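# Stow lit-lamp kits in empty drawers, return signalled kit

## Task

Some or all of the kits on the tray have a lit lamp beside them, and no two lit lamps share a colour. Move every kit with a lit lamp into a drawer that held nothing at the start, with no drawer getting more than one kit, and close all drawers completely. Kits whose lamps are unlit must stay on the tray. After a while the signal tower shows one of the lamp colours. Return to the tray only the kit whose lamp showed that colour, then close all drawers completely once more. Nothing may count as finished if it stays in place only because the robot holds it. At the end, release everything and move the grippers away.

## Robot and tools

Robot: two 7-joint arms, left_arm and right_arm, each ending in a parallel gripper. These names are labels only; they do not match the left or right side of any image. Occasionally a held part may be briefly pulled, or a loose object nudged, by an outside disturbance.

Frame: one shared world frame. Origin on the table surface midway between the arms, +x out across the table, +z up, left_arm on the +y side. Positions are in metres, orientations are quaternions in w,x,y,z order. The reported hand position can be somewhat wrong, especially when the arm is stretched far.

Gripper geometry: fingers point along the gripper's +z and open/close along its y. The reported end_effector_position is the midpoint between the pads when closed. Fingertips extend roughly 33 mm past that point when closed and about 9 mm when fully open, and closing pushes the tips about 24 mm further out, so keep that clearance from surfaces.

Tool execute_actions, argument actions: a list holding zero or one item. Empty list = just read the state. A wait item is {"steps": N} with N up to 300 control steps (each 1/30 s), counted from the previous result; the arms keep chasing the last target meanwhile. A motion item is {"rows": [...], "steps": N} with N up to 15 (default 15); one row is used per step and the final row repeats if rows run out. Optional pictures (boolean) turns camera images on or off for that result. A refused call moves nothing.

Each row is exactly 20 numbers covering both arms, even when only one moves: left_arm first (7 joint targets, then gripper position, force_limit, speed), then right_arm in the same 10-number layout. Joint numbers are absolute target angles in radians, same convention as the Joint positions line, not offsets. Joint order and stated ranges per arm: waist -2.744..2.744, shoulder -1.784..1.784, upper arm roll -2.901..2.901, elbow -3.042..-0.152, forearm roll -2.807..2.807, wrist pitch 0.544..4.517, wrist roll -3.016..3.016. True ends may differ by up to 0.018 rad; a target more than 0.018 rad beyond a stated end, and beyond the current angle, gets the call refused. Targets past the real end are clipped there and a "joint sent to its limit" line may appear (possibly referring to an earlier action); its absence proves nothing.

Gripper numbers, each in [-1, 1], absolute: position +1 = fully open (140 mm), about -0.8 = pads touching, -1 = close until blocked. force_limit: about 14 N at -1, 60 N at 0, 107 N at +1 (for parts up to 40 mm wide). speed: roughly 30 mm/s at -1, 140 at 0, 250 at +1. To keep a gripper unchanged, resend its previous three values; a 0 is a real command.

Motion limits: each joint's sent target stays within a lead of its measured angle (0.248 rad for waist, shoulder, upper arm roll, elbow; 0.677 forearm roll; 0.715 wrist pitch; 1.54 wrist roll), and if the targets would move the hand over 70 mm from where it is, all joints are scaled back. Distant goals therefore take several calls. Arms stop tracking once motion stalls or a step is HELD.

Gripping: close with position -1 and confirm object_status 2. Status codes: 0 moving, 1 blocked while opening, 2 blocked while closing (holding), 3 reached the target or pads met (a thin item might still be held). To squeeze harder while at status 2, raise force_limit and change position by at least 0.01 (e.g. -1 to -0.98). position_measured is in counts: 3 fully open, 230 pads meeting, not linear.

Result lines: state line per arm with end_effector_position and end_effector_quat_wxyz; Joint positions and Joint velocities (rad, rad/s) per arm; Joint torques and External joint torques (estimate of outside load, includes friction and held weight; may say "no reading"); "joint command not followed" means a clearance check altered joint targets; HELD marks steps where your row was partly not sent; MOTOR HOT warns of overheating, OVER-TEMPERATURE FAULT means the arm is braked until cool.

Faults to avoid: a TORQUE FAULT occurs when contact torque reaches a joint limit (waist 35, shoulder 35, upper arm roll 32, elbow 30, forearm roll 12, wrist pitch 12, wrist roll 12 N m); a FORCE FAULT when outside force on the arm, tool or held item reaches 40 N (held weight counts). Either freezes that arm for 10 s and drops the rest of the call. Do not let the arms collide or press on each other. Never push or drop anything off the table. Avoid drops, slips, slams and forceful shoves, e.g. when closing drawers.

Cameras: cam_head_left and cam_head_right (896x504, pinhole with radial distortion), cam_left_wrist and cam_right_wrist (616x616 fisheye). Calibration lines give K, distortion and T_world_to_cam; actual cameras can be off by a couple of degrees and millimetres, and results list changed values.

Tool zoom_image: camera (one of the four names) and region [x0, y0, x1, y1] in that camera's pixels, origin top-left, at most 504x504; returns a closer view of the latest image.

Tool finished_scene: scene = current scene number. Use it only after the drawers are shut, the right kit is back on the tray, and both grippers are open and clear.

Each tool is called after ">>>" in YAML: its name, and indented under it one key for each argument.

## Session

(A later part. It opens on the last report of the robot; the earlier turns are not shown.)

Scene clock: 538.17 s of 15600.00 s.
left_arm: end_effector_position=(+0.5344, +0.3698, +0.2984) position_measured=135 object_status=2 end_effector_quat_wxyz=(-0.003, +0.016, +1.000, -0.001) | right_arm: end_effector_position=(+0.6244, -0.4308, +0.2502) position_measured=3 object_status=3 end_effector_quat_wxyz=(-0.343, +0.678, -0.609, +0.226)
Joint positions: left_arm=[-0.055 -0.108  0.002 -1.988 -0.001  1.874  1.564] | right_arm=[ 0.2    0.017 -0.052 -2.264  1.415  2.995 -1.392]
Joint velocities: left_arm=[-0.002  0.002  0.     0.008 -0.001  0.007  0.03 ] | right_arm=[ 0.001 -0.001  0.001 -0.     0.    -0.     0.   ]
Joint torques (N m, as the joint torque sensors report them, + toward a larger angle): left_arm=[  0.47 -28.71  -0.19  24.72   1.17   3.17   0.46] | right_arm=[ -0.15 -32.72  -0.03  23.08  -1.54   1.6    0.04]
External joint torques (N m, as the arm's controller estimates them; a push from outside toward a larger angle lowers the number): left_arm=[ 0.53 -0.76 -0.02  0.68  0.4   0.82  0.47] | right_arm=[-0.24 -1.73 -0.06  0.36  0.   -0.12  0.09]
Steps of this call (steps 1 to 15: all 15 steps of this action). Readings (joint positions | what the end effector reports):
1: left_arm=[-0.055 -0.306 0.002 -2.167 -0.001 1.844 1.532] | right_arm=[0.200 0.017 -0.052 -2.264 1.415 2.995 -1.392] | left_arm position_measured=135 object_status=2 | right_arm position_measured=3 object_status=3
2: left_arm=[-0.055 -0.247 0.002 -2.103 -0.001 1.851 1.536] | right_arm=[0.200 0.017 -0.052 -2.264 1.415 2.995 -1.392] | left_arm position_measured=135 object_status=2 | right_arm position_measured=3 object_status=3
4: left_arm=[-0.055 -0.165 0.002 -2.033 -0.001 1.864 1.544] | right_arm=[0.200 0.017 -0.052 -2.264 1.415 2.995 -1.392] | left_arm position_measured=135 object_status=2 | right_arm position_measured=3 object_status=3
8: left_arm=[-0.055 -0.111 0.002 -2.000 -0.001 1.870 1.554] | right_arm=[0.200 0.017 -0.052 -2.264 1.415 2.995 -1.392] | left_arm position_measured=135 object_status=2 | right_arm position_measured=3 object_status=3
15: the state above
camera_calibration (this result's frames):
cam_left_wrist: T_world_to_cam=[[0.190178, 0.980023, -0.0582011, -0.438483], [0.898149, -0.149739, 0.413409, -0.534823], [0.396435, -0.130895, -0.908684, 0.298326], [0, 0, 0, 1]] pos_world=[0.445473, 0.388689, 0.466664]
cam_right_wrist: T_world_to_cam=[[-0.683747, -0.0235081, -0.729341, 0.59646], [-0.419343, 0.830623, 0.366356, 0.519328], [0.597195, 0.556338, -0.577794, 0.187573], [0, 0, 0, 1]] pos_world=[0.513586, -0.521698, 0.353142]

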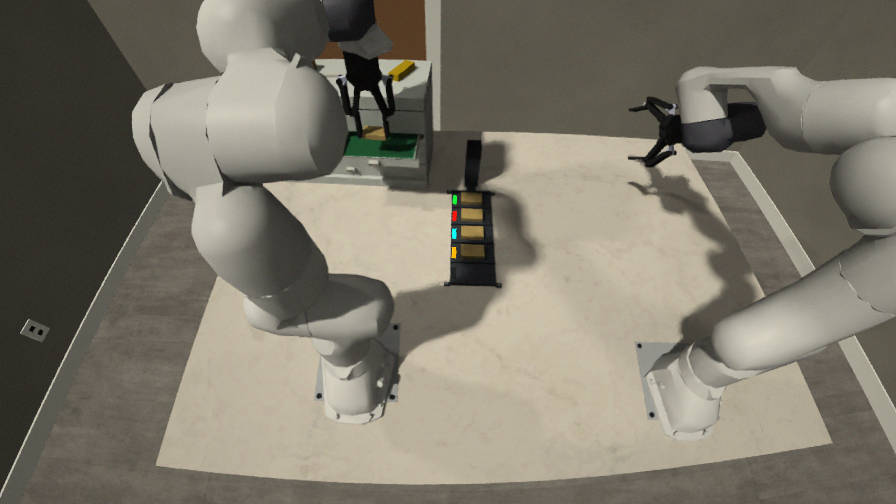

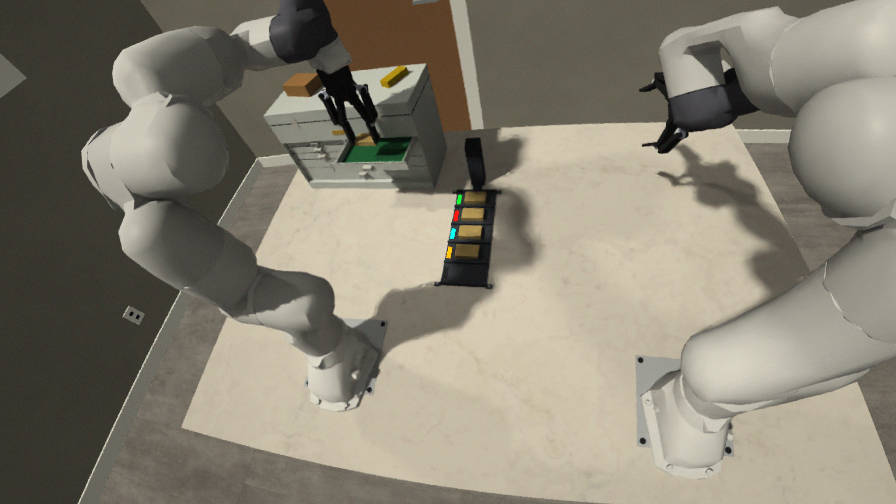

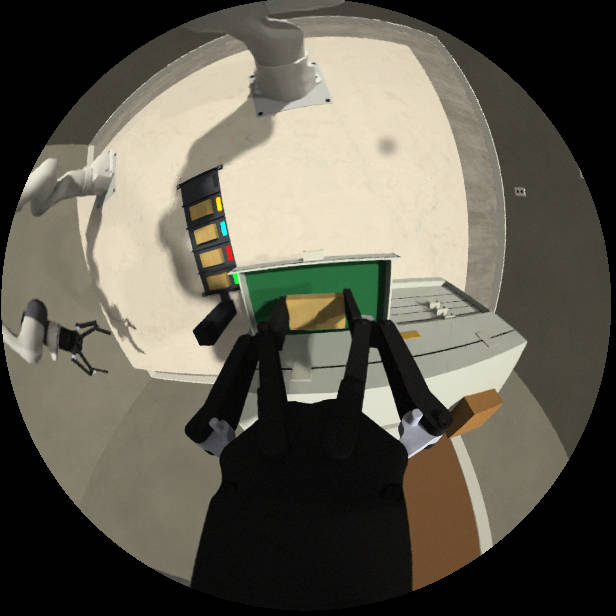

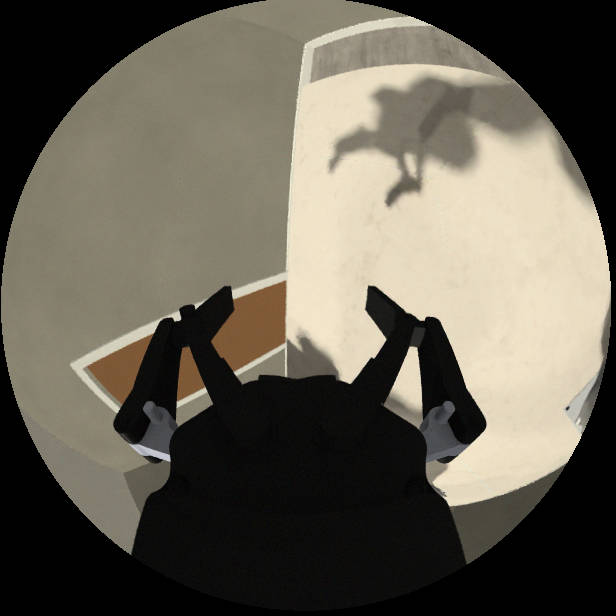

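>>> execute_actions:
  actions:
    - {"rows":[[-0.053,-0.088,0,-2.06,0,1.98,1.58,-1,0,-0.5,0.2,0.017,-0.05,-2.264,1.415,2.995,-1.392,1,0,0]],"steps":15}
  pictures: false

>>> execute_actions:
  actions:
    - {"rows":[[-0.053,-0.078,0,-2.092,0,2.03,1.58,-1,0,-0.5,0.2,0.017,-0.05,-2.264,1.415,2.995,-1.392,1,0,0]],"steps":10}
  pictures: false

>>> execute_actions:
  actions:
    - {"rows":[[-0.053,-0.0682,0,-2.1237,0,2.06,1.58,-1,0,-0.5,0.2,0.017,-0.05,-2.264,1.415,2.995,-1.392,1,0,0]],"steps":15}
  pictures: false

>>> execute_actions:
  actions:
    - {"rows":[[-0.053,-0.0645,0,-2.1325,0,2.072,1.58,-1,0,-0.5,0.2,0.017,-0.05,-2.264,1.415,2.995,-1.392,1,0,0]],"steps":15}

>>> zoom_image:
  camera: "cam_head_right"
  region: [300, 90, 460, 200]

Scene clock: 553.53 s of 15600.00 s.
left_arm: end_effector_position=(+0.5362, +0.3698, +0.2601) position_measured=135 object_status=2 end_effector_quat_wxyz=(-0.003, +0.021, +1.000, -0.001) | right_arm: end_effector_position=(+0.6244, -0.4308, +0.2502) position_measured=3 object_status=3 end_effector_quat_wxyz=(-0.343, +0.678, -0.609, +0.226)
Joint positions: left_arm=[-0.055 -0.085  0.002 -2.061 -0.001  1.969  1.573] | right_arm=[ 0.2    0.017 -0.052 -2.264  1.415  2.995 -1.392]
Joint velocities: left_arm=[-0.001 -0.    -0.001  0.001 -0.     0.033  0.001] | right_arm=[-0.    -0.001  0.001  0.001 -0.002  0.     0.001]
Joint torques (N m, as the joint torque sensors report them, + toward a larger angle): left_arm=[  0.86 -30.89  -0.68  24.18   1.29   3.34   0.37] | right_arm=[  0.36 -32.68  -0.2   22.7   -1.54   1.67   0.07]
External joint torques (N m, as the arm's controller estimates them; a push from outside toward a larger angle lowers the number): left_arm=[ 0.96 -1.82 -0.49 -0.01  0.54  0.94  0.37] | right_arm=[ 0.27 -1.75 -0.23  0.02  0.   -0.05  0.11]
Steps of this call (steps 1 to 15: the robot went on to your last target; steps 16 to 90: nothing new was sent; then 11.87 s passed at rest; steps 91 to 105: all 15 steps of this action). Readings (joint positions | what the end effector reports):
91: left_arm=[-0.055 -0.109 0.002 -2.001 -0.001 1.894 1.573] | right_arm=[0.200 0.017 -0.052 -2.264 1.415 2.995 -1.392] | left_arm position_measured=135 object_status=2 | right_arm position_measured=3 object_status=3
92: left_arm=[-0.055 -0.107 0.002 -2.018 -0.001 1.909 1.573] | right_arm=[0.200 0.017 -0.052 -2.264 1.415 2.995 -1.392] | left_arm position_measured=135 object_status=2 | right_arm position_measured=3 object_status=3
94: left_arm=[-0.055 -0.094 0.002 -2.044 -0.001 1.930 1.573] | right_arm=[0.200 0.017 -0.052 -2.264 1.415 2.995 -1.392] | left_arm position_measured=135 object_status=2 | right_arm position_measured=3 object_status=3
98: left_arm=[-0.055 -0.084 0.002 -2.061 -0.001 1.953 1.573] | right_arm=[0.200 0.017 -0.052 -2.264 1.415 2.995 -1.392] | left_arm position_measured=135 object_status=2 | right_arm position_measured=3 object_status=3
105: the state above

Scene clock: 553.87 s of 15600.00 s.
left_arm: end_effector_position=(+0.5382, +0.3697, +0.2455) position_measured=135 object_status=2 end_effector_quat_wxyz=(+0.001, +0.021, +1.000, -0.001) | right_arm: end_effector_position=(+0.6244, -0.4308, +0.2502) position_measured=3 object_status=3 end_effector_quat_wxyz=(-0.343, +0.678, -0.609, +0.226)
Joint positions: left_arm=[-0.055 -0.077  0.002 -2.092 -0.001  2.017  1.573] | right_arm=[ 0.2    0.017 -0.052 -2.264  1.415  2.995 -1.392]
Joint velocities: left_arm=[-0.002 -0.001  0.001 -0.     0.     0.049 -0.001] | right_arm=[ 0.     0.    -0.     0.001  0.    -0.001 -0.   ]
Joint torques (N m, as the joint torque sensors report them, + toward a larger angle): left_arm=[  0.72 -29.8   -1.08  23.59   1.36   3.29   0.38] | right_arm=[  0.29 -32.87  -0.39  23.24  -1.57   1.64   0.05]
External joint torques (N m, as the arm's controller estimates them; a push from outside toward a larger angle lowers the number): left_arm=[ 0.66 -0.65 -1.06 -0.41  0.62  0.89  0.38] | right_arm=[ 0.32 -1.94 -0.3   0.53 -0.04 -0.09  0.1 ]
Steps of this call (steps 1 to 10: all 10 steps of this action). Readings (joint positions | what the end effector reports):
1: left_arm=[-0.055 -0.085 0.002 -2.067 -0.001 1.980 1.573] | right_arm=[0.200 0.017 -0.052 -2.264 1.415 2.995 -1.392] | left_arm position_measured=135 object_status=2 | right_arm position_measured=3 object_status=3
2: left_arm=[-0.055 -0.085 0.002 -2.074 -0.001 1.988 1.573] | right_arm=[0.200 0.017 -0.052 -2.264 1.415 2.995 -1.392] | left_arm position_measured=135 object_status=2 | right_arm position_measured=3 object_status=3
4: left_arm=[-0.055 -0.080 0.002 -2.085 -0.001 2.000 1.573] | right_arm=[0.200 0.017 -0.052 -2.264 1.415 2.995 -1.392] | left_arm position_measured=135 object_status=2 | right_arm position_measured=3 object_status=3
8: left_arm=[-0.055 -0.077 0.002 -2.092 -0.001 2.013 1.573] | right_arm=[0.200 0.017 -0.052 -2.264 1.415 2.995 -1.392] | left_arm position_measured=135 object_status=2 | right_arm position_measured=3 object_status=3
10: the state above

Scene clock: 554.37 s of 15600.00 s.
left_arm: end_effector_position=(+0.5402, +0.3696, +0.2366) position_measured=135 object_status=2 end_effector_quat_wxyz=(+0.007, +0.021, +1.000, -0.001) | right_arm: end_effector_position=(+0.6244, -0.4308, +0.2502) position_measured=3 object_status=3 end_effector_quat_wxyz=(-0.343, +0.678, -0.609, +0.226)
Joint positions: left_arm=[-0.055 -0.075  0.002 -2.116 -0.001  2.055  1.573] | right_arm=[ 0.2    0.017 -0.052 -2.264  1.415  2.995 -1.392]
Joint velocities: left_arm=[-0.    -0.    -0.001 -0.001 -0.     0.011 -0.001] | right_arm=[ 0.     0.001 -0.    -0.001  0.001 -0.001 -0.   ]
Joint torques (N m, as the joint torque sensors report them, + toward a larger angle): left_arm=[  0.56 -23.58  -0.78  19.35   1.3    3.21   0.38] | right_arm=[ -0.13 -32.7    0.    23.13  -1.53   1.6    0.02]
External joint torques (N m, as the arm's controller estimates them; a push from outside toward a larger angle lowers the number): left_arm=[ 0.61  5.53 -0.65 -4.59  0.57  0.76  0.38] | right_arm=[-0.16 -1.87  0.03  0.53  0.   -0.12  0.06]
Steps of this call (steps 1 to 15: all 15 steps of this action). Readings (joint positions | what the end effector reports):
1: left_arm=[-0.055 -0.077 0.002 -2.097 -0.001 2.025 1.573] | right_arm=[0.200 0.017 -0.052 -2.264 1.415 2.995 -1.392] | left_arm position_measured=135 object_status=2 | right_arm position_measured=3 object_status=3
2: left_arm=[-0.055 -0.076 0.002 -2.105 -0.001 2.030 1.573] | right_arm=[0.200 0.017 -0.052 -2.264 1.415 2.995 -1.392] | left_arm position_measured=135 object_status=2 | right_arm position_measured=3 object_status=3
4: left_arm=[-0.055 -0.073 0.002 -2.113 -0.001 2.039 1.573] | right_arm=[0.200 0.017 -0.052 -2.264 1.415 2.995 -1.392] | left_arm position_measured=135 object_status=2 | right_arm position_measured=3 object_status=3
8: left_arm=[-0.055 -0.075 0.002 -2.115 -0.001 2.050 1.573] | right_arm=[0.200 0.017 -0.052 -2.264 1.415 2.995 -1.392] | left_arm position_measured=135 object_status=2 | right_arm position_measured=3 object_status=3
15: the state above

Scene clock: 554.87 s of 15600.00 s.
left_arm: end_effector_position=(+0.5437, +0.3694, +0.2361) position_measured=135 object_status=2 end_effector_quat_wxyz=(+0.013, +0.021, +1.000, -0.001) | right_arm: end_effector_position=(+0.6244, -0.4308, +0.2502) position_measured=3 object_status=3 end_effector_quat_wxyz=(-0.343, +0.678, -0.609, +0.226)
Joint positions: left_arm=[-0.055 -0.075  0.002 -2.121 -0.001  2.072  1.573] | right_arm=[ 0.2    0.017 -0.052 -2.264  1.415  2.995 -1.392]
Joint velocities: left_arm=[-0.001  0.001 -0.001 -0.001 -0.001  0.004  0.001] | right_arm=[ 0.    -0.001 -0.001  0.    -0.     0.    -0.001]
Joint torques (N m, as the joint torque sensors report them, + toward a larger angle): left_arm=[  0.28 -21.78  -1.16  16.26   1.21   2.6    0.43] | right_arm=[ -0.02 -32.62  -0.4   23.3   -1.57   1.64  -0.01]
External joint torques (N m, as the arm's controller estimates them; a push from outside toward a larger angle lowers the number): left_arm=[ 0.33  7.22 -1.03 -7.65  0.48  0.13  0.44] | right_arm=[ 0.   -1.68 -0.31  0.6  -0.04 -0.09  0.03]
Steps of this call (steps 1 to 15: all 15 steps of this action). Readings (joint positions | what the end effector reports):
1: left_arm=[-0.055 -0.075 0.002 -2.118 -0.001 2.058 1.573] | right_arm=[0.200 0.017 -0.052 -2.264 1.415 2.995 -1.392] | left_arm position_measured=135 object_status=2 | right_arm position_measured=3 object_status=3
2: left_arm=[-0.055 -0.075 0.002 -2.119 -0.001 2.061 1.573] | right_arm=[0.200 0.017 -0.052 -2.264 1.415 2.995 -1.392] | left_arm position_measured=135 object_status=2 | right_arm position_measured=3 object_status=3
4: left_arm=[-0.055 -0.075 0.002 -2.119 -0.001 2.065 1.573] | right_arm=[0.200 0.017 -0.052 -2.264 1.415 2.995 -1.392] | left_arm position_measured=135 object_status=2 | right_arm position_measured=3 object_status=3
8: left_arm=[-0.055 -0.075 0.002 -2.120 -0.001 2.069 1.573] | right_arm=[0.200 0.017 -0.052 -2.264 1.415 2.995 -1.392] | left_arm position_measured=135 object_status=2 | right_arm position_measured=3 object_status=3
15: the state above
camera_calibration (this result's frames):
cam_left_wrist: T_world_to_cam=[[0.201018, 0.978169, -0.0527086, -0.44996], [0.882545, -0.157492, 0.44307, -0.513144], [0.425096, -0.135582, -0.894936, 0.220838], [0, 0, 0, 1]] pos_world=[0.449445, 0.389262, 0.401278]
cam_right_wrist: T_world_to_cam=[[-0.683746, -0.0235226, -0.729341, 0.596454], [-0.419361, 0.830614, 0.366356, 0.519323], [0.597183, 0.556351, -0.577794, 0.187577], [0, 0, 0, 1]] pos_world=[0.513588, -0.521686, 0.353142]

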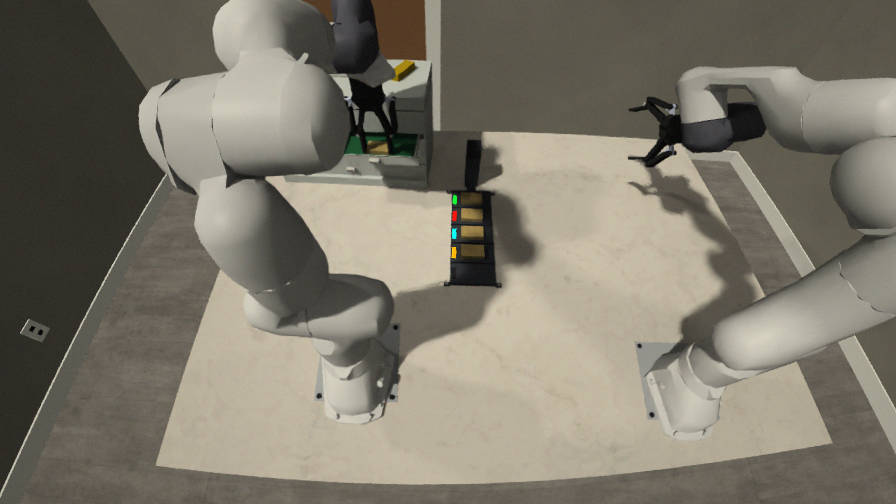

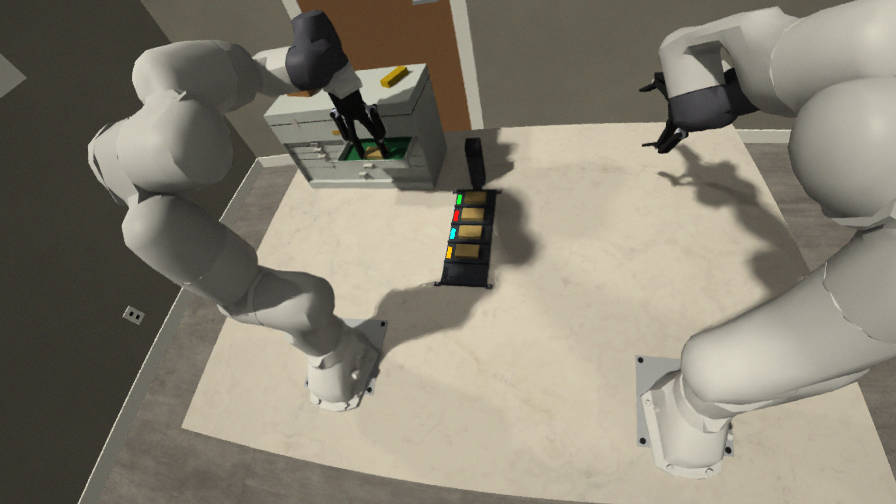

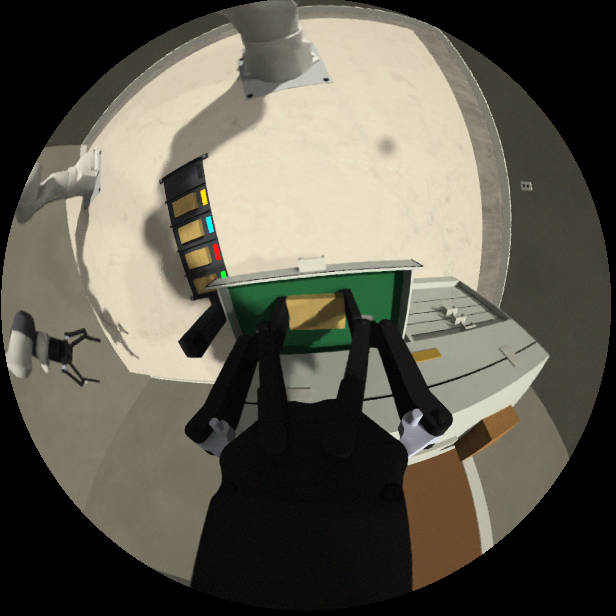

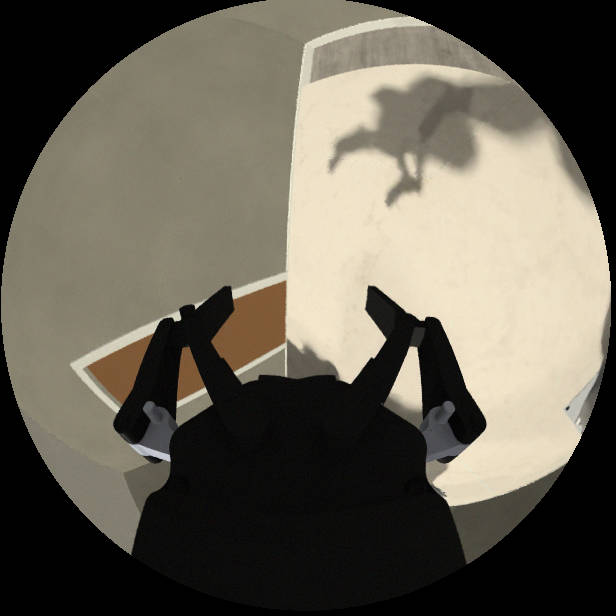

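Region (300, 90, 460, 200) of cam_head_right's 896x504 image, scaled by 3.150, with more detail than that image has; it fills the top 346 rows of this view, and the rest is white.

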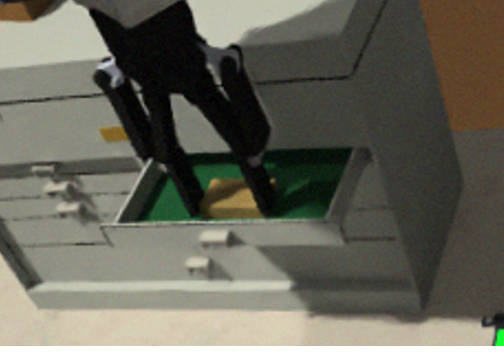

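>>> execute_actions:
  actions:
    - {"rows":[[-0.053,-0.076,0,-2.117,0,2.06,1.58,0.2,0,-0.5,0.2,0.017,-0.05,-2.264,1.415,2.995,-1.392,1,0,0]],"steps":12}
  pictures: false

>>> execute_actions:
  actions:
    - {"rows":[[-0.053,-0.088,0,-2.06,0,1.97,1.58,0.2,0,-0.5,0.2,0.017,-0.05,-2.264,1.415,2.995,-1.392,1,0,0]],"steps":10}
  pictures: false

>>> execute_actions:
  actions:
    - {"rows":[[-0.053,-0.345,0,-2.21,0,1.865,1.58,-0.3,0,0,0.2,0.017,-0.05,-2.264,1.415,2.995,-1.392,1,0,0]],"steps":12}
  pictures: false

>>> execute_actions:
  actions:
    - {"rows":[[-0.05,-0.5765,0,-2.42,0,1.843,1.59,-0.3,0,0,0.2,0.017,-0.05,-2.264,1.415,2.995,-1.392,1,0,0]],"steps":12}
  pictures: false

>>> execute_actions:
  actions:
    - {"rows":[[-0.047,-0.6133,0,-2.79,0,2.2,1.59,-0.3,0,0,0.2,0.017,-0.05,-2.264,1.415,2.995,-1.392,1,0,0]],"steps":15}
  pictures: false

>>> execute_actions:
  actions:
    - {"rows":[[-0.047,-0.6133,0,-2.79,0,2.53,1.59,-0.3,0,0,0.2,0.017,-0.05,-2.264,1.415,2.995,-1.392,1,0,0]],"steps":15}
  pictures: false

>>> execute_actions:
  actions:
    - {"rows":[[-0.049,-0.5379,0,-2.7369,0,2.55,1.59,-0.3,0,0,0.2,0.017,-0.05,-2.264,1.415,2.995,-1.392,1,0,0]],"steps":12}

Scene clock: 597.80 s of 15600.00 s.
left_arm: end_effector_position=(+0.5426, +0.3694, +0.2370) position_measured=104 object_status=0 end_effector_quat_wxyz=(+0.011, +0.021, +1.000, -0.001) | right_arm: end_effector_position=(+0.6244, -0.4308, +0.2502) position_measured=3 object_status=3 end_effector_quat_wxyz=(-0.343, +0.678, -0.609, +0.226)
Joint positions: left_arm=[-0.055 -0.076  0.002 -2.118 -0.001  2.065  1.573] | right_arm=[ 0.2    0.017 -0.052 -2.264  1.415  2.995 -1.392]
Joint velocities: left_arm=[-0.002 -0.001 -0.001 -0.001  0.    -0.005  0.001] | right_arm=[-0.     0.    -0.001 -0.    -0.001 -0.     0.   ]
Joint torques (N m, as the joint torque sensors report them, + toward a larger angle): left_arm=[  0.65 -29.11  -0.74  24.6    1.16   1.93   0.37] | right_arm=[ -0.11 -32.86   0.02  23.45  -1.52   1.63   0.01]
External joint torques (N m, as the arm's controller estimates them; a push from outside toward a larger angle lowers the number): left_arm=[ 0.86  0.07 -0.46  0.58  0.43 -0.54  0.37] | right_arm=[-0.05 -2.11  0.14  0.87  0.01 -0.09  0.06]
Steps of this call (steps 1 to 15: the robot went on to your last target; steps 16 to 90: nothing new was sent; then 39.53 s passed at rest; steps 91 to 102: all 12 steps of this action). Readings (joint positions | what the end effector reports):
91: left_arm=[-0.055 -0.076 0.002 -2.120 -0.001 2.071 1.573] | right_arm=[0.200 0.017 -0.052 -2.264 1.415 2.995 -1.392] | left_arm position_measured=135 object_status=0 | right_arm position_measured=3 object_status=3
92: left_arm=[-0.055 -0.076 0.002 -2.119 -0.001 2.070 1.573] | right_arm=[0.200 0.017 -0.052 -2.264 1.415 2.995 -1.392] | left_arm position_measured=135 object_status=0 | right_arm position_measured=3 object_status=3
94: left_arm=[-0.055 -0.076 0.002 -2.118 -0.001 2.068 1.573] | right_arm=[0.200 0.017 -0.052 -2.264 1.415 2.995 -1.392] | left_arm position_measured=121 object_status=0 | right_arm position_measured=3 object_status=3
98: left_arm=[-0.055 -0.076 0.002 -2.118 -0.001 2.066 1.573] | right_arm=[0.200 0.017 -0.052 -2.264 1.415 2.995 -1.392] | left_arm position_measured=104 object_status=0 | right_arm position_measured=3 object_status=3
102: the state above

Scene clock: 598.13 s of 15600.00 s.
left_arm: end_effector_position=(+0.5422, +0.3694, +0.2640) position_measured=104 object_status=3 end_effector_quat_wxyz=(+0.008, +0.021, +1.000, -0.001) | right_arm: end_effector_position=(+0.6244, -0.4308, +0.2502) position_measured=3 object_status=3 end_effector_quat_wxyz=(-0.343, +0.678, -0.609, +0.226)
Joint positions: left_arm=[-0.055 -0.089  0.002 -2.061 -0.001  1.987  1.573] | right_arm=[ 0.2    0.017 -0.052 -2.264  1.415  2.995 -1.392]
Joint velocities: left_arm=[-0.001  0.     0.001  0.001  0.    -0.082  0.001] | right_arm=[ 0.    -0.    -0.001  0.    -0.001  0.001  0.001]
Joint torques (N m, as the joint torque sensors report them, + toward a larger angle): left_arm=[  0.65 -27.98  -0.86  24.7    1.36   1.9    0.4 ] | right_arm=[  0.39 -32.65  -0.14  23.05  -1.55   1.66   0.02]
External joint torques (N m, as the arm's controller estimates them; a push from outside toward a larger angle lowers the number): left_arm=[ 0.64  0.89 -0.78  0.43  0.6  -0.58  0.4 ] | right_arm=[ 0.5  -1.74  0.02  0.39 -0.02 -0.08  0.06]
Steps of this call (steps 1 to 10: all 10 steps of this action). Readings (joint positions | what the end effector reports):
1: left_arm=[-0.055 -0.074 0.002 -2.107 -0.001 2.048 1.573] | right_arm=[0.200 0.017 -0.052 -2.264 1.415 2.995 -1.392] | left_arm position_measured=104 object_status=0 | right_arm position_measured=3 object_status=3
2: left_arm=[-0.055 -0.076 0.002 -2.094 -0.001 2.034 1.573] | right_arm=[0.200 0.017 -0.052 -2.264 1.415 2.995 -1.392] | left_arm position_measured=104 object_status=3 | right_arm position_measured=3 object_status=3
4: left_arm=[-0.055 -0.083 0.002 -2.074 -0.001 2.015 1.573] | right_arm=[0.200 0.017 -0.052 -2.264 1.415 2.995 -1.392] | left_arm position_measured=104 object_status=3 | right_arm position_measured=3 object_status=3
8: left_arm=[-0.055 -0.089 0.002 -2.061 -0.001 1.994 1.573] | right_arm=[0.200 0.017 -0.052 -2.264 1.415 2.995 -1.392] | left_arm position_measured=104 object_status=3 | right_arm position_measured=3 object_status=3
10: the state above

Scene clock: 598.53 s of 15600.00 s.
left_arm: end_effector_position=(+0.4665, +0.3723, +0.3116) position_measured=167 object_status=0 end_effector_quat_wxyz=(+0.011, +0.021, +1.000, -0.001) | right_arm: end_effector_position=(+0.6244, -0.4308, +0.2502) position_measured=3 object_status=3 end_effector_quat_wxyz=(-0.343, +0.678, -0.609, +0.226)
Joint positions: left_arm=[-0.055 -0.346  0.002 -2.206 -0.001  1.881  1.573] | right_arm=[ 0.2    0.017 -0.052 -2.264  1.415  2.995 -1.392]
Joint velocities: left_arm=[-0.     0.007  0.002 -0.053  0.001 -0.08   0.002] | right_arm=[ 0.002 -0.001 -0.001 -0.     0.    -0.001 -0.002]
Joint torques (N m, as the joint torque sensors report them, + toward a larger angle): left_arm=[  0.71 -18.9   -0.48  23.43   1.27   2.07   0.38] | right_arm=[  0.18 -32.91  -0.19  23.15  -1.55   1.66   0.01]
External joint torques (N m, as the arm's controller estimates them; a push from outside toward a larger angle lowers the number): left_arm=[ 0.72  1.75 -0.13 -1.81  0.47 -0.56  0.38] | right_arm=[ 0.08 -1.88 -0.23  0.4   0.   -0.06  0.05]
Steps of this call (steps 1 to 12: all 12 steps of this action). Readings (joint positions | what the end effector reports):
1: left_arm=[-0.055 -0.120 0.002 -2.095 -0.001 1.976 1.573] | right_arm=[0.200 0.017 -0.052 -2.264 1.415 2.995 -1.392] | left_arm position_measured=104 object_status=0 | right_arm position_measured=3 object_status=3
2: left_arm=[-0.055 -0.172 0.002 -2.136 -0.001 1.957 1.573] | right_arm=[0.200 0.017 -0.052 -2.264 1.415 2.995 -1.392] | left_arm position_measured=110 object_status=0 | right_arm position_measured=3 object_status=3
4: left_arm=[-0.055 -0.270 0.002 -2.178 -0.001 1.926 1.573] | right_arm=[0.200 0.017 -0.052 -2.264 1.415 2.995 -1.392] | left_arm position_measured=125 object_status=0 | right_arm position_measured=3 object_status=3
8: left_arm=[-0.055 -0.344 0.002 -2.194 -0.001 1.897 1.573] | right_arm=[0.200 0.017 -0.052 -2.264 1.415 2.995 -1.392] | left_arm position_measured=156 object_status=0 | right_arm position_measured=3 object_status=3
12: the state above

Scene clock: 598.93 s of 15600.00 s.
left_arm: end_effector_position=(+0.3896, +0.3761, +0.3015) position_measured=167 object_status=3 end_effector_quat_wxyz=(+0.003, +0.024, +1.000, -0.001) | right_arm: end_effector_position=(+0.6244, -0.4308, +0.2502) position_measured=3 object_status=3 end_effector_quat_wxyz=(-0.343, +0.678, -0.609, +0.226)
Joint positions: left_arm=[-0.053 -0.574  0.001 -2.417 -0.001  1.85   1.581] | right_arm=[ 0.2    0.017 -0.052 -2.264  1.415  2.995 -1.392]
Joint velocities: left_arm=[ 0.001  0.     0.001 -0.028 -0.    -0.019  0.008] | right_arm=[ 0.002  0.001 -0.    -0.001 -0.     0.    -0.001]
Joint torques (N m, as the joint torque sensors report them, + toward a larger angle): left_arm=[  1.09 -13.64  -0.8   23.57   1.13   1.94   0.33] | right_arm=[  0.39 -32.88   0.1   22.86  -1.52   1.65   0.01]
External joint torques (N m, as the arm's controller estimates them; a push from outside toward a larger angle lowers the number): left_arm=[ 1.04 -1.13 -0.32 -1.27  0.33 -0.57  0.33] | right_arm=[ 0.36 -1.96  0.13  0.17  0.02 -0.08  0.06]
Steps of this call (steps 1 to 12: all 12 steps of this action). Readings (joint positions | what the end effector reports):
1: left_arm=[-0.055 -0.384 0.001 -2.254 -0.001 1.882 1.574] | right_arm=[0.200 0.017 -0.052 -2.264 1.415 2.995 -1.392] | left_arm position_measured=167 object_status=0 | right_arm position_measured=3 object_status=3
2: left_arm=[-0.055 -0.442 0.001 -2.314 -0.001 1.874 1.575] | right_arm=[0.200 0.017 -0.052 -2.264 1.415 2.995 -1.392] | left_arm position_measured=167 object_status=0 | right_arm position_measured=3 object_status=3
4: left_arm=[-0.053 -0.524 0.001 -2.375 -0.001 1.862 1.577] | right_arm=[0.200 0.017 -0.052 -2.264 1.415 2.995 -1.392] | left_arm position_measured=167 object_status=3 | right_arm position_measured=3 object_status=3
8: left_arm=[-0.053 -0.571 0.001 -2.408 -0.001 1.853 1.579] | right_arm=[0.200 0.017 -0.052 -2.264 1.415 2.995 -1.392] | left_arm position_measured=167 object_status=3 | right_arm position_measured=3 object_status=3
12: the state above

Scene clock: 599.43 s of 15600.00 s.
left_arm: end_effector_position=(+0.3458, +0.3788, +0.1694) position_measured=167 object_status=3 end_effector_quat_wxyz=(-0.001, +0.023, +1.000, -0.000) | right_arm: end_effector_position=(+0.6244, -0.4308, +0.2502) position_measured=3 object_status=3 end_effector_quat_wxyz=(-0.343, +0.678, -0.609, +0.226)
Joint positions: left_arm=[-0.05  -0.611  0.001 -2.788 -0.     2.175  1.583] | right_arm=[ 0.2    0.017 -0.052 -2.264  1.415  2.995 -1.392]
Joint velocities: left_arm=[-0.001 -0.011  0.    -0.     0.     0.131  0.003] | right_arm=[-0.     0.001 -0.    -0.001  0.     0.001 -0.001]
Joint torques (N m, as the joint torque sensors report them, + toward a larger angle): left_arm=[  0.87 -10.27  -1.05  21.4    0.9    3.08   0.44] | right_arm=[  0.39 -32.56   0.09  23.22  -1.52   1.61   0.01]
External joint torques (N m, as the arm's controller estimates them; a push from outside toward a larger angle lowers the number): left_arm=[ 0.88 -0.69 -0.5  -1.53  0.23  0.74  0.44] | right_arm=[ 0.44 -1.78  0.19  0.66  0.   -0.11  0.05]
Steps of this call (steps 1 to 15: all 15 steps of this action). Readings (joint positions | what the end effector reports):
1: left_arm=[-0.053 -0.592 0.001 -2.468 -0.000 1.913 1.581] | right_arm=[0.200 0.017 -0.052 -2.264 1.415 2.995 -1.392] | left_arm position_measured=167 object_status=3 | right_arm position_measured=3 object_status=3
2: left_arm=[-0.052 -0.605 0.001 -2.532 -0.000 1.958 1.581] | right_arm=[0.200 0.017 -0.052 -2.264 1.415 2.995 -1.392] | left_arm position_measured=167 object_status=3 | right_arm position_measured=3 object_status=3
4: left_arm=[-0.051 -0.609 0.001 -2.650 -0.000 2.025 1.581] | right_arm=[0.200 0.017 -0.052 -2.264 1.415 2.995 -1.392] | left_arm position_measured=167 object_status=3 | right_arm position_measured=3 object_status=3
8: left_arm=[-0.050 -0.605 0.001 -2.775 -0.000 2.112 1.582] | right_arm=[0.200 0.017 -0.052 -2.264 1.415 2.995 -1.392] | left_arm position_measured=167 object_status=3 | right_arm position_measured=3 object_status=3
15: the state above

Scene clock: 599.93 s of 15600.00 s.
left_arm: end_effector_position=(+0.4431, +0.3754, +0.2138) position_measured=167 object_status=3 end_effector_quat_wxyz=(+0.162, +0.023, +0.987, -0.002) | right_arm: end_effector_position=(+0.6244, -0.4308, +0.2502) position_measured=3 object_status=3 end_effector_quat_wxyz=(-0.343, +0.678, -0.609, +0.226)
Joint positions: left_arm=[-0.05  -0.612  0.001 -2.79  -0.     2.503  1.583] | right_arm=[ 0.2    0.017 -0.052 -2.264  1.415  2.995 -1.392]
Joint velocities: left_arm=[ 0.001  0.     0.001 -0.     0.001  0.14   0.002] | right_arm=[-0.001 -0.     0.001 -0.001  0.001 -0.001 -0.001]
Joint torques (N m, as the joint torque sensors report them, + toward a larger angle): left_arm=[  1.74 -11.03  -0.07  23.32   0.88   3.62   0.49] | right_arm=[  0.24 -32.81  -0.22  22.91  -1.5    1.65   0.04]
External joint torques (N m, as the arm's controller estimates them; a push from outside toward a larger angle lowers the number): left_arm=[ 1.73 -0.81  0.46 -0.22  0.21  0.63  0.5 ] | right_arm=[ 0.18 -1.99 -0.22  0.29  0.03 -0.07  0.08]
Steps of this call (steps 1 to 15: all 15 steps of this action). Readings (joint positions | what the end effector reports):
1: left_arm=[-0.050 -0.611 0.001 -2.790 -0.000 2.208 1.583] | right_arm=[0.200 0.017 -0.052 -2.264 1.415 2.995 -1.392] | left_arm position_measured=167 object_status=3 | right_arm position_measured=3 object_status=3
2: left_arm=[-0.050 -0.611 0.001 -2.791 -0.000 2.244 1.583] | right_arm=[0.200 0.017 -0.052 -2.264 1.415 2.995 -1.392] | left_arm position_measured=167 object_status=3 | right_arm position_measured=3 object_status=3
4: left_arm=[-0.050 -0.611 0.001 -2.791 -0.000 2.318 1.583] | right_arm=[0.200 0.017 -0.052 -2.264 1.415 2.995 -1.392] | left_arm position_measured=167 object_status=3 | right_arm position_measured=3 object_status=3
8: left_arm=[-0.050 -0.612 0.001 -2.790 -0.000 2.432 1.583] | right_arm=[0.200 0.017 -0.052 -2.264 1.415 2.995 -1.392] | left_arm position_measured=167 object_status=3 | right_arm position_measured=3 object_status=3
15: the state above

Scene clock: 600.33 s of 15600.00 s.
left_arm: end_effector_position=(+0.4672, +0.3746, +0.2174) position_measured=167 object_status=3 end_effector_quat_wxyz=(+0.171, +0.023, +0.985, -0.002) | right_arm: end_effector_position=(+0.6244, -0.4308, +0.2502) position_measured=3 object_status=3 end_effector_quat_wxyz=(-0.343, +0.678, -0.609, +0.226)
Joint positions: left_arm=[-0.05  -0.54   0.001 -2.739 -0.     2.542  1.583] | right_arm=[ 0.2    0.017 -0.052 -2.264  1.415  2.995 -1.392]
Joint velocities: left_arm=[ 0.     0.003  0.001  0.004  0.     0.024 -0.001] | right_arm=[ 0.     0.001 -0.001 -0.001  0.     0.    -0.   ]
Joint torques (N m, as the joint torque sensors report them, + toward a larger angle): left_arm=[ -0.01 -10.65  -0.98  24.03   0.95   3.84   0.42] | right_arm=[  0.22 -33.04  -0.97  23.31  -1.56   1.65   0.07]
External joint torques (N m, as the arm's controller estimates them; a push from outside toward a larger angle lowers the number): left_arm=[-0.03  1.89 -0.51  0.46  0.28  0.76  0.43] | right_arm=[ 0.3  -2.21 -0.82  0.69 -0.03 -0.08  0.12]
Steps of this call (steps 1 to 12: all 12 steps of this action). Readings (joint positions | what the end effector reports):
1: left_arm=[-0.050 -0.597 0.001 -2.778 -0.000 2.509 1.583] | right_arm=[0.200 0.017 -0.052 -2.264 1.415 2.995 -1.392] | left_arm position_measured=167 object_status=3 | right_arm position_measured=3 object_status=3
2: left_arm=[-0.050 -0.577 0.001 -2.763 -0.000 2.517 1.583] | right_arm=[0.200 0.017 -0.052 -2.264 1.415 2.995 -1.392] | left_arm position_measured=167 object_status=3 | right_arm position_measured=3 object_status=3
4: left_arm=[-0.050 -0.554 0.001 -2.748 -0.000 2.527 1.583] | right_arm=[0.200 0.017 -0.052 -2.264 1.415 2.995 -1.392] | left_arm position_measured=167 object_status=3 | right_arm position_measured=3 object_status=3
8: left_arm=[-0.050 -0.542 0.001 -2.740 -0.000 2.537 1.583] | right_arm=[0.200 0.017 -0.052 -2.264 1.415 2.995 -1.392] | left_arm position_measured=167 object_status=3 | right_arm position_measured=3 object_status=3
12: the state above
camera_calibration (this result's frames):
cam_left_wrist: T_world_to_cam=[[0.213986, 0.976827, 0.00436995, -0.45865], [0.699486, -0.156351, 0.697334, -0.406745], [0.681858, -0.146163, -0.716733, 0.0825823], [0, 0, 0, 1]] pos_world=[0.326348, 0.396498, 0.344831]
cam_right_wrist: T_world_to_cam=[[-0.683745, -0.0235372, -0.729341, 0.596448], [-0.419379, 0.830605, 0.366356, 0.519318], [0.597171, 0.556365, -0.577793, 0.187582], [0, 0, 0, 1]] pos_world=[0.513591, -0.521673, 0.353143]

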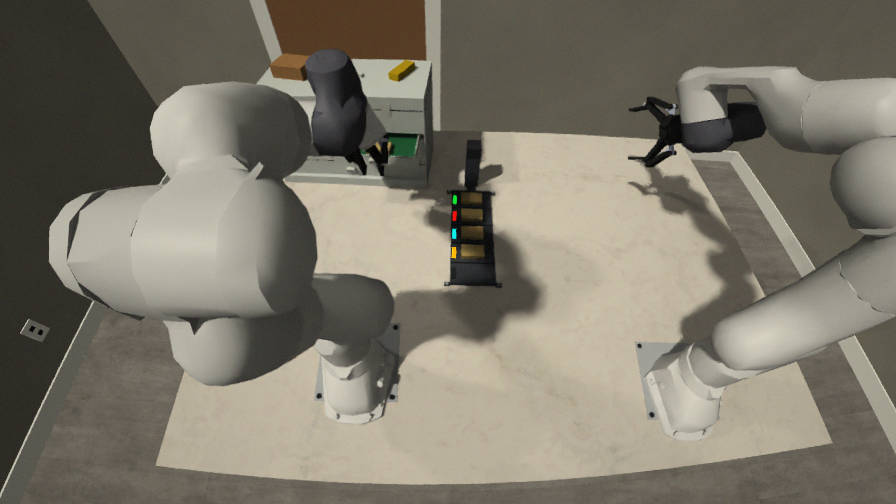

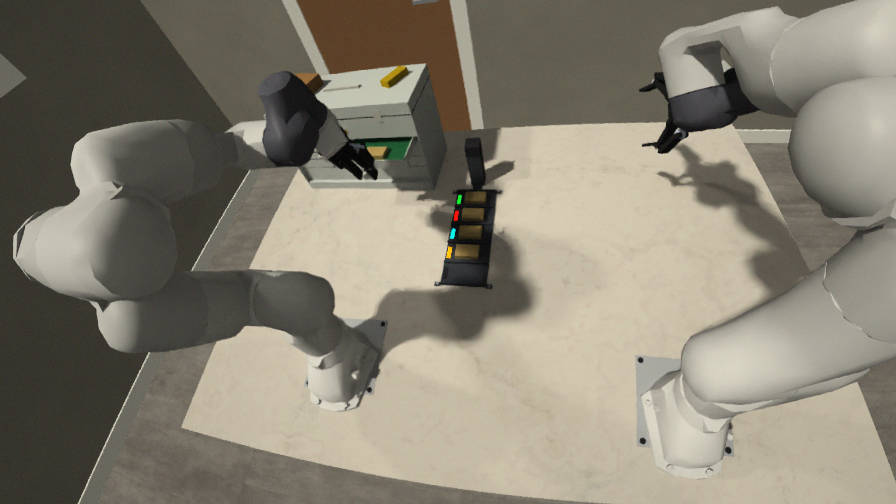

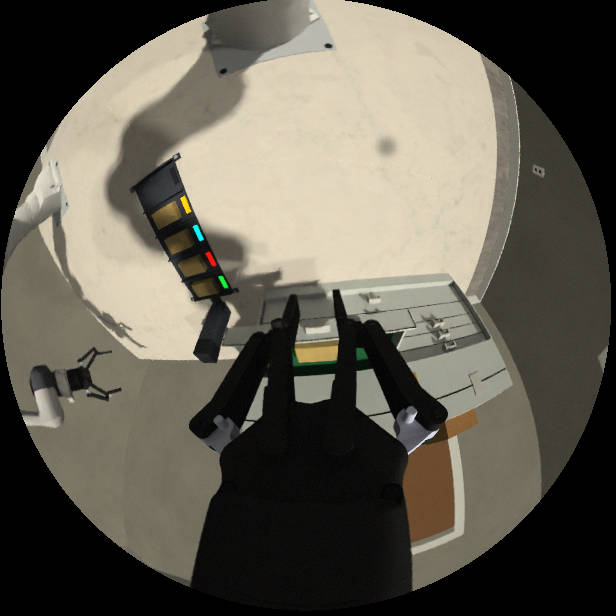

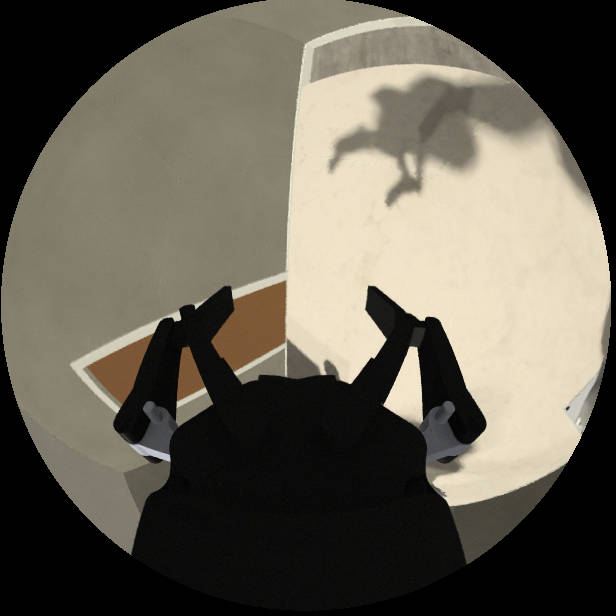

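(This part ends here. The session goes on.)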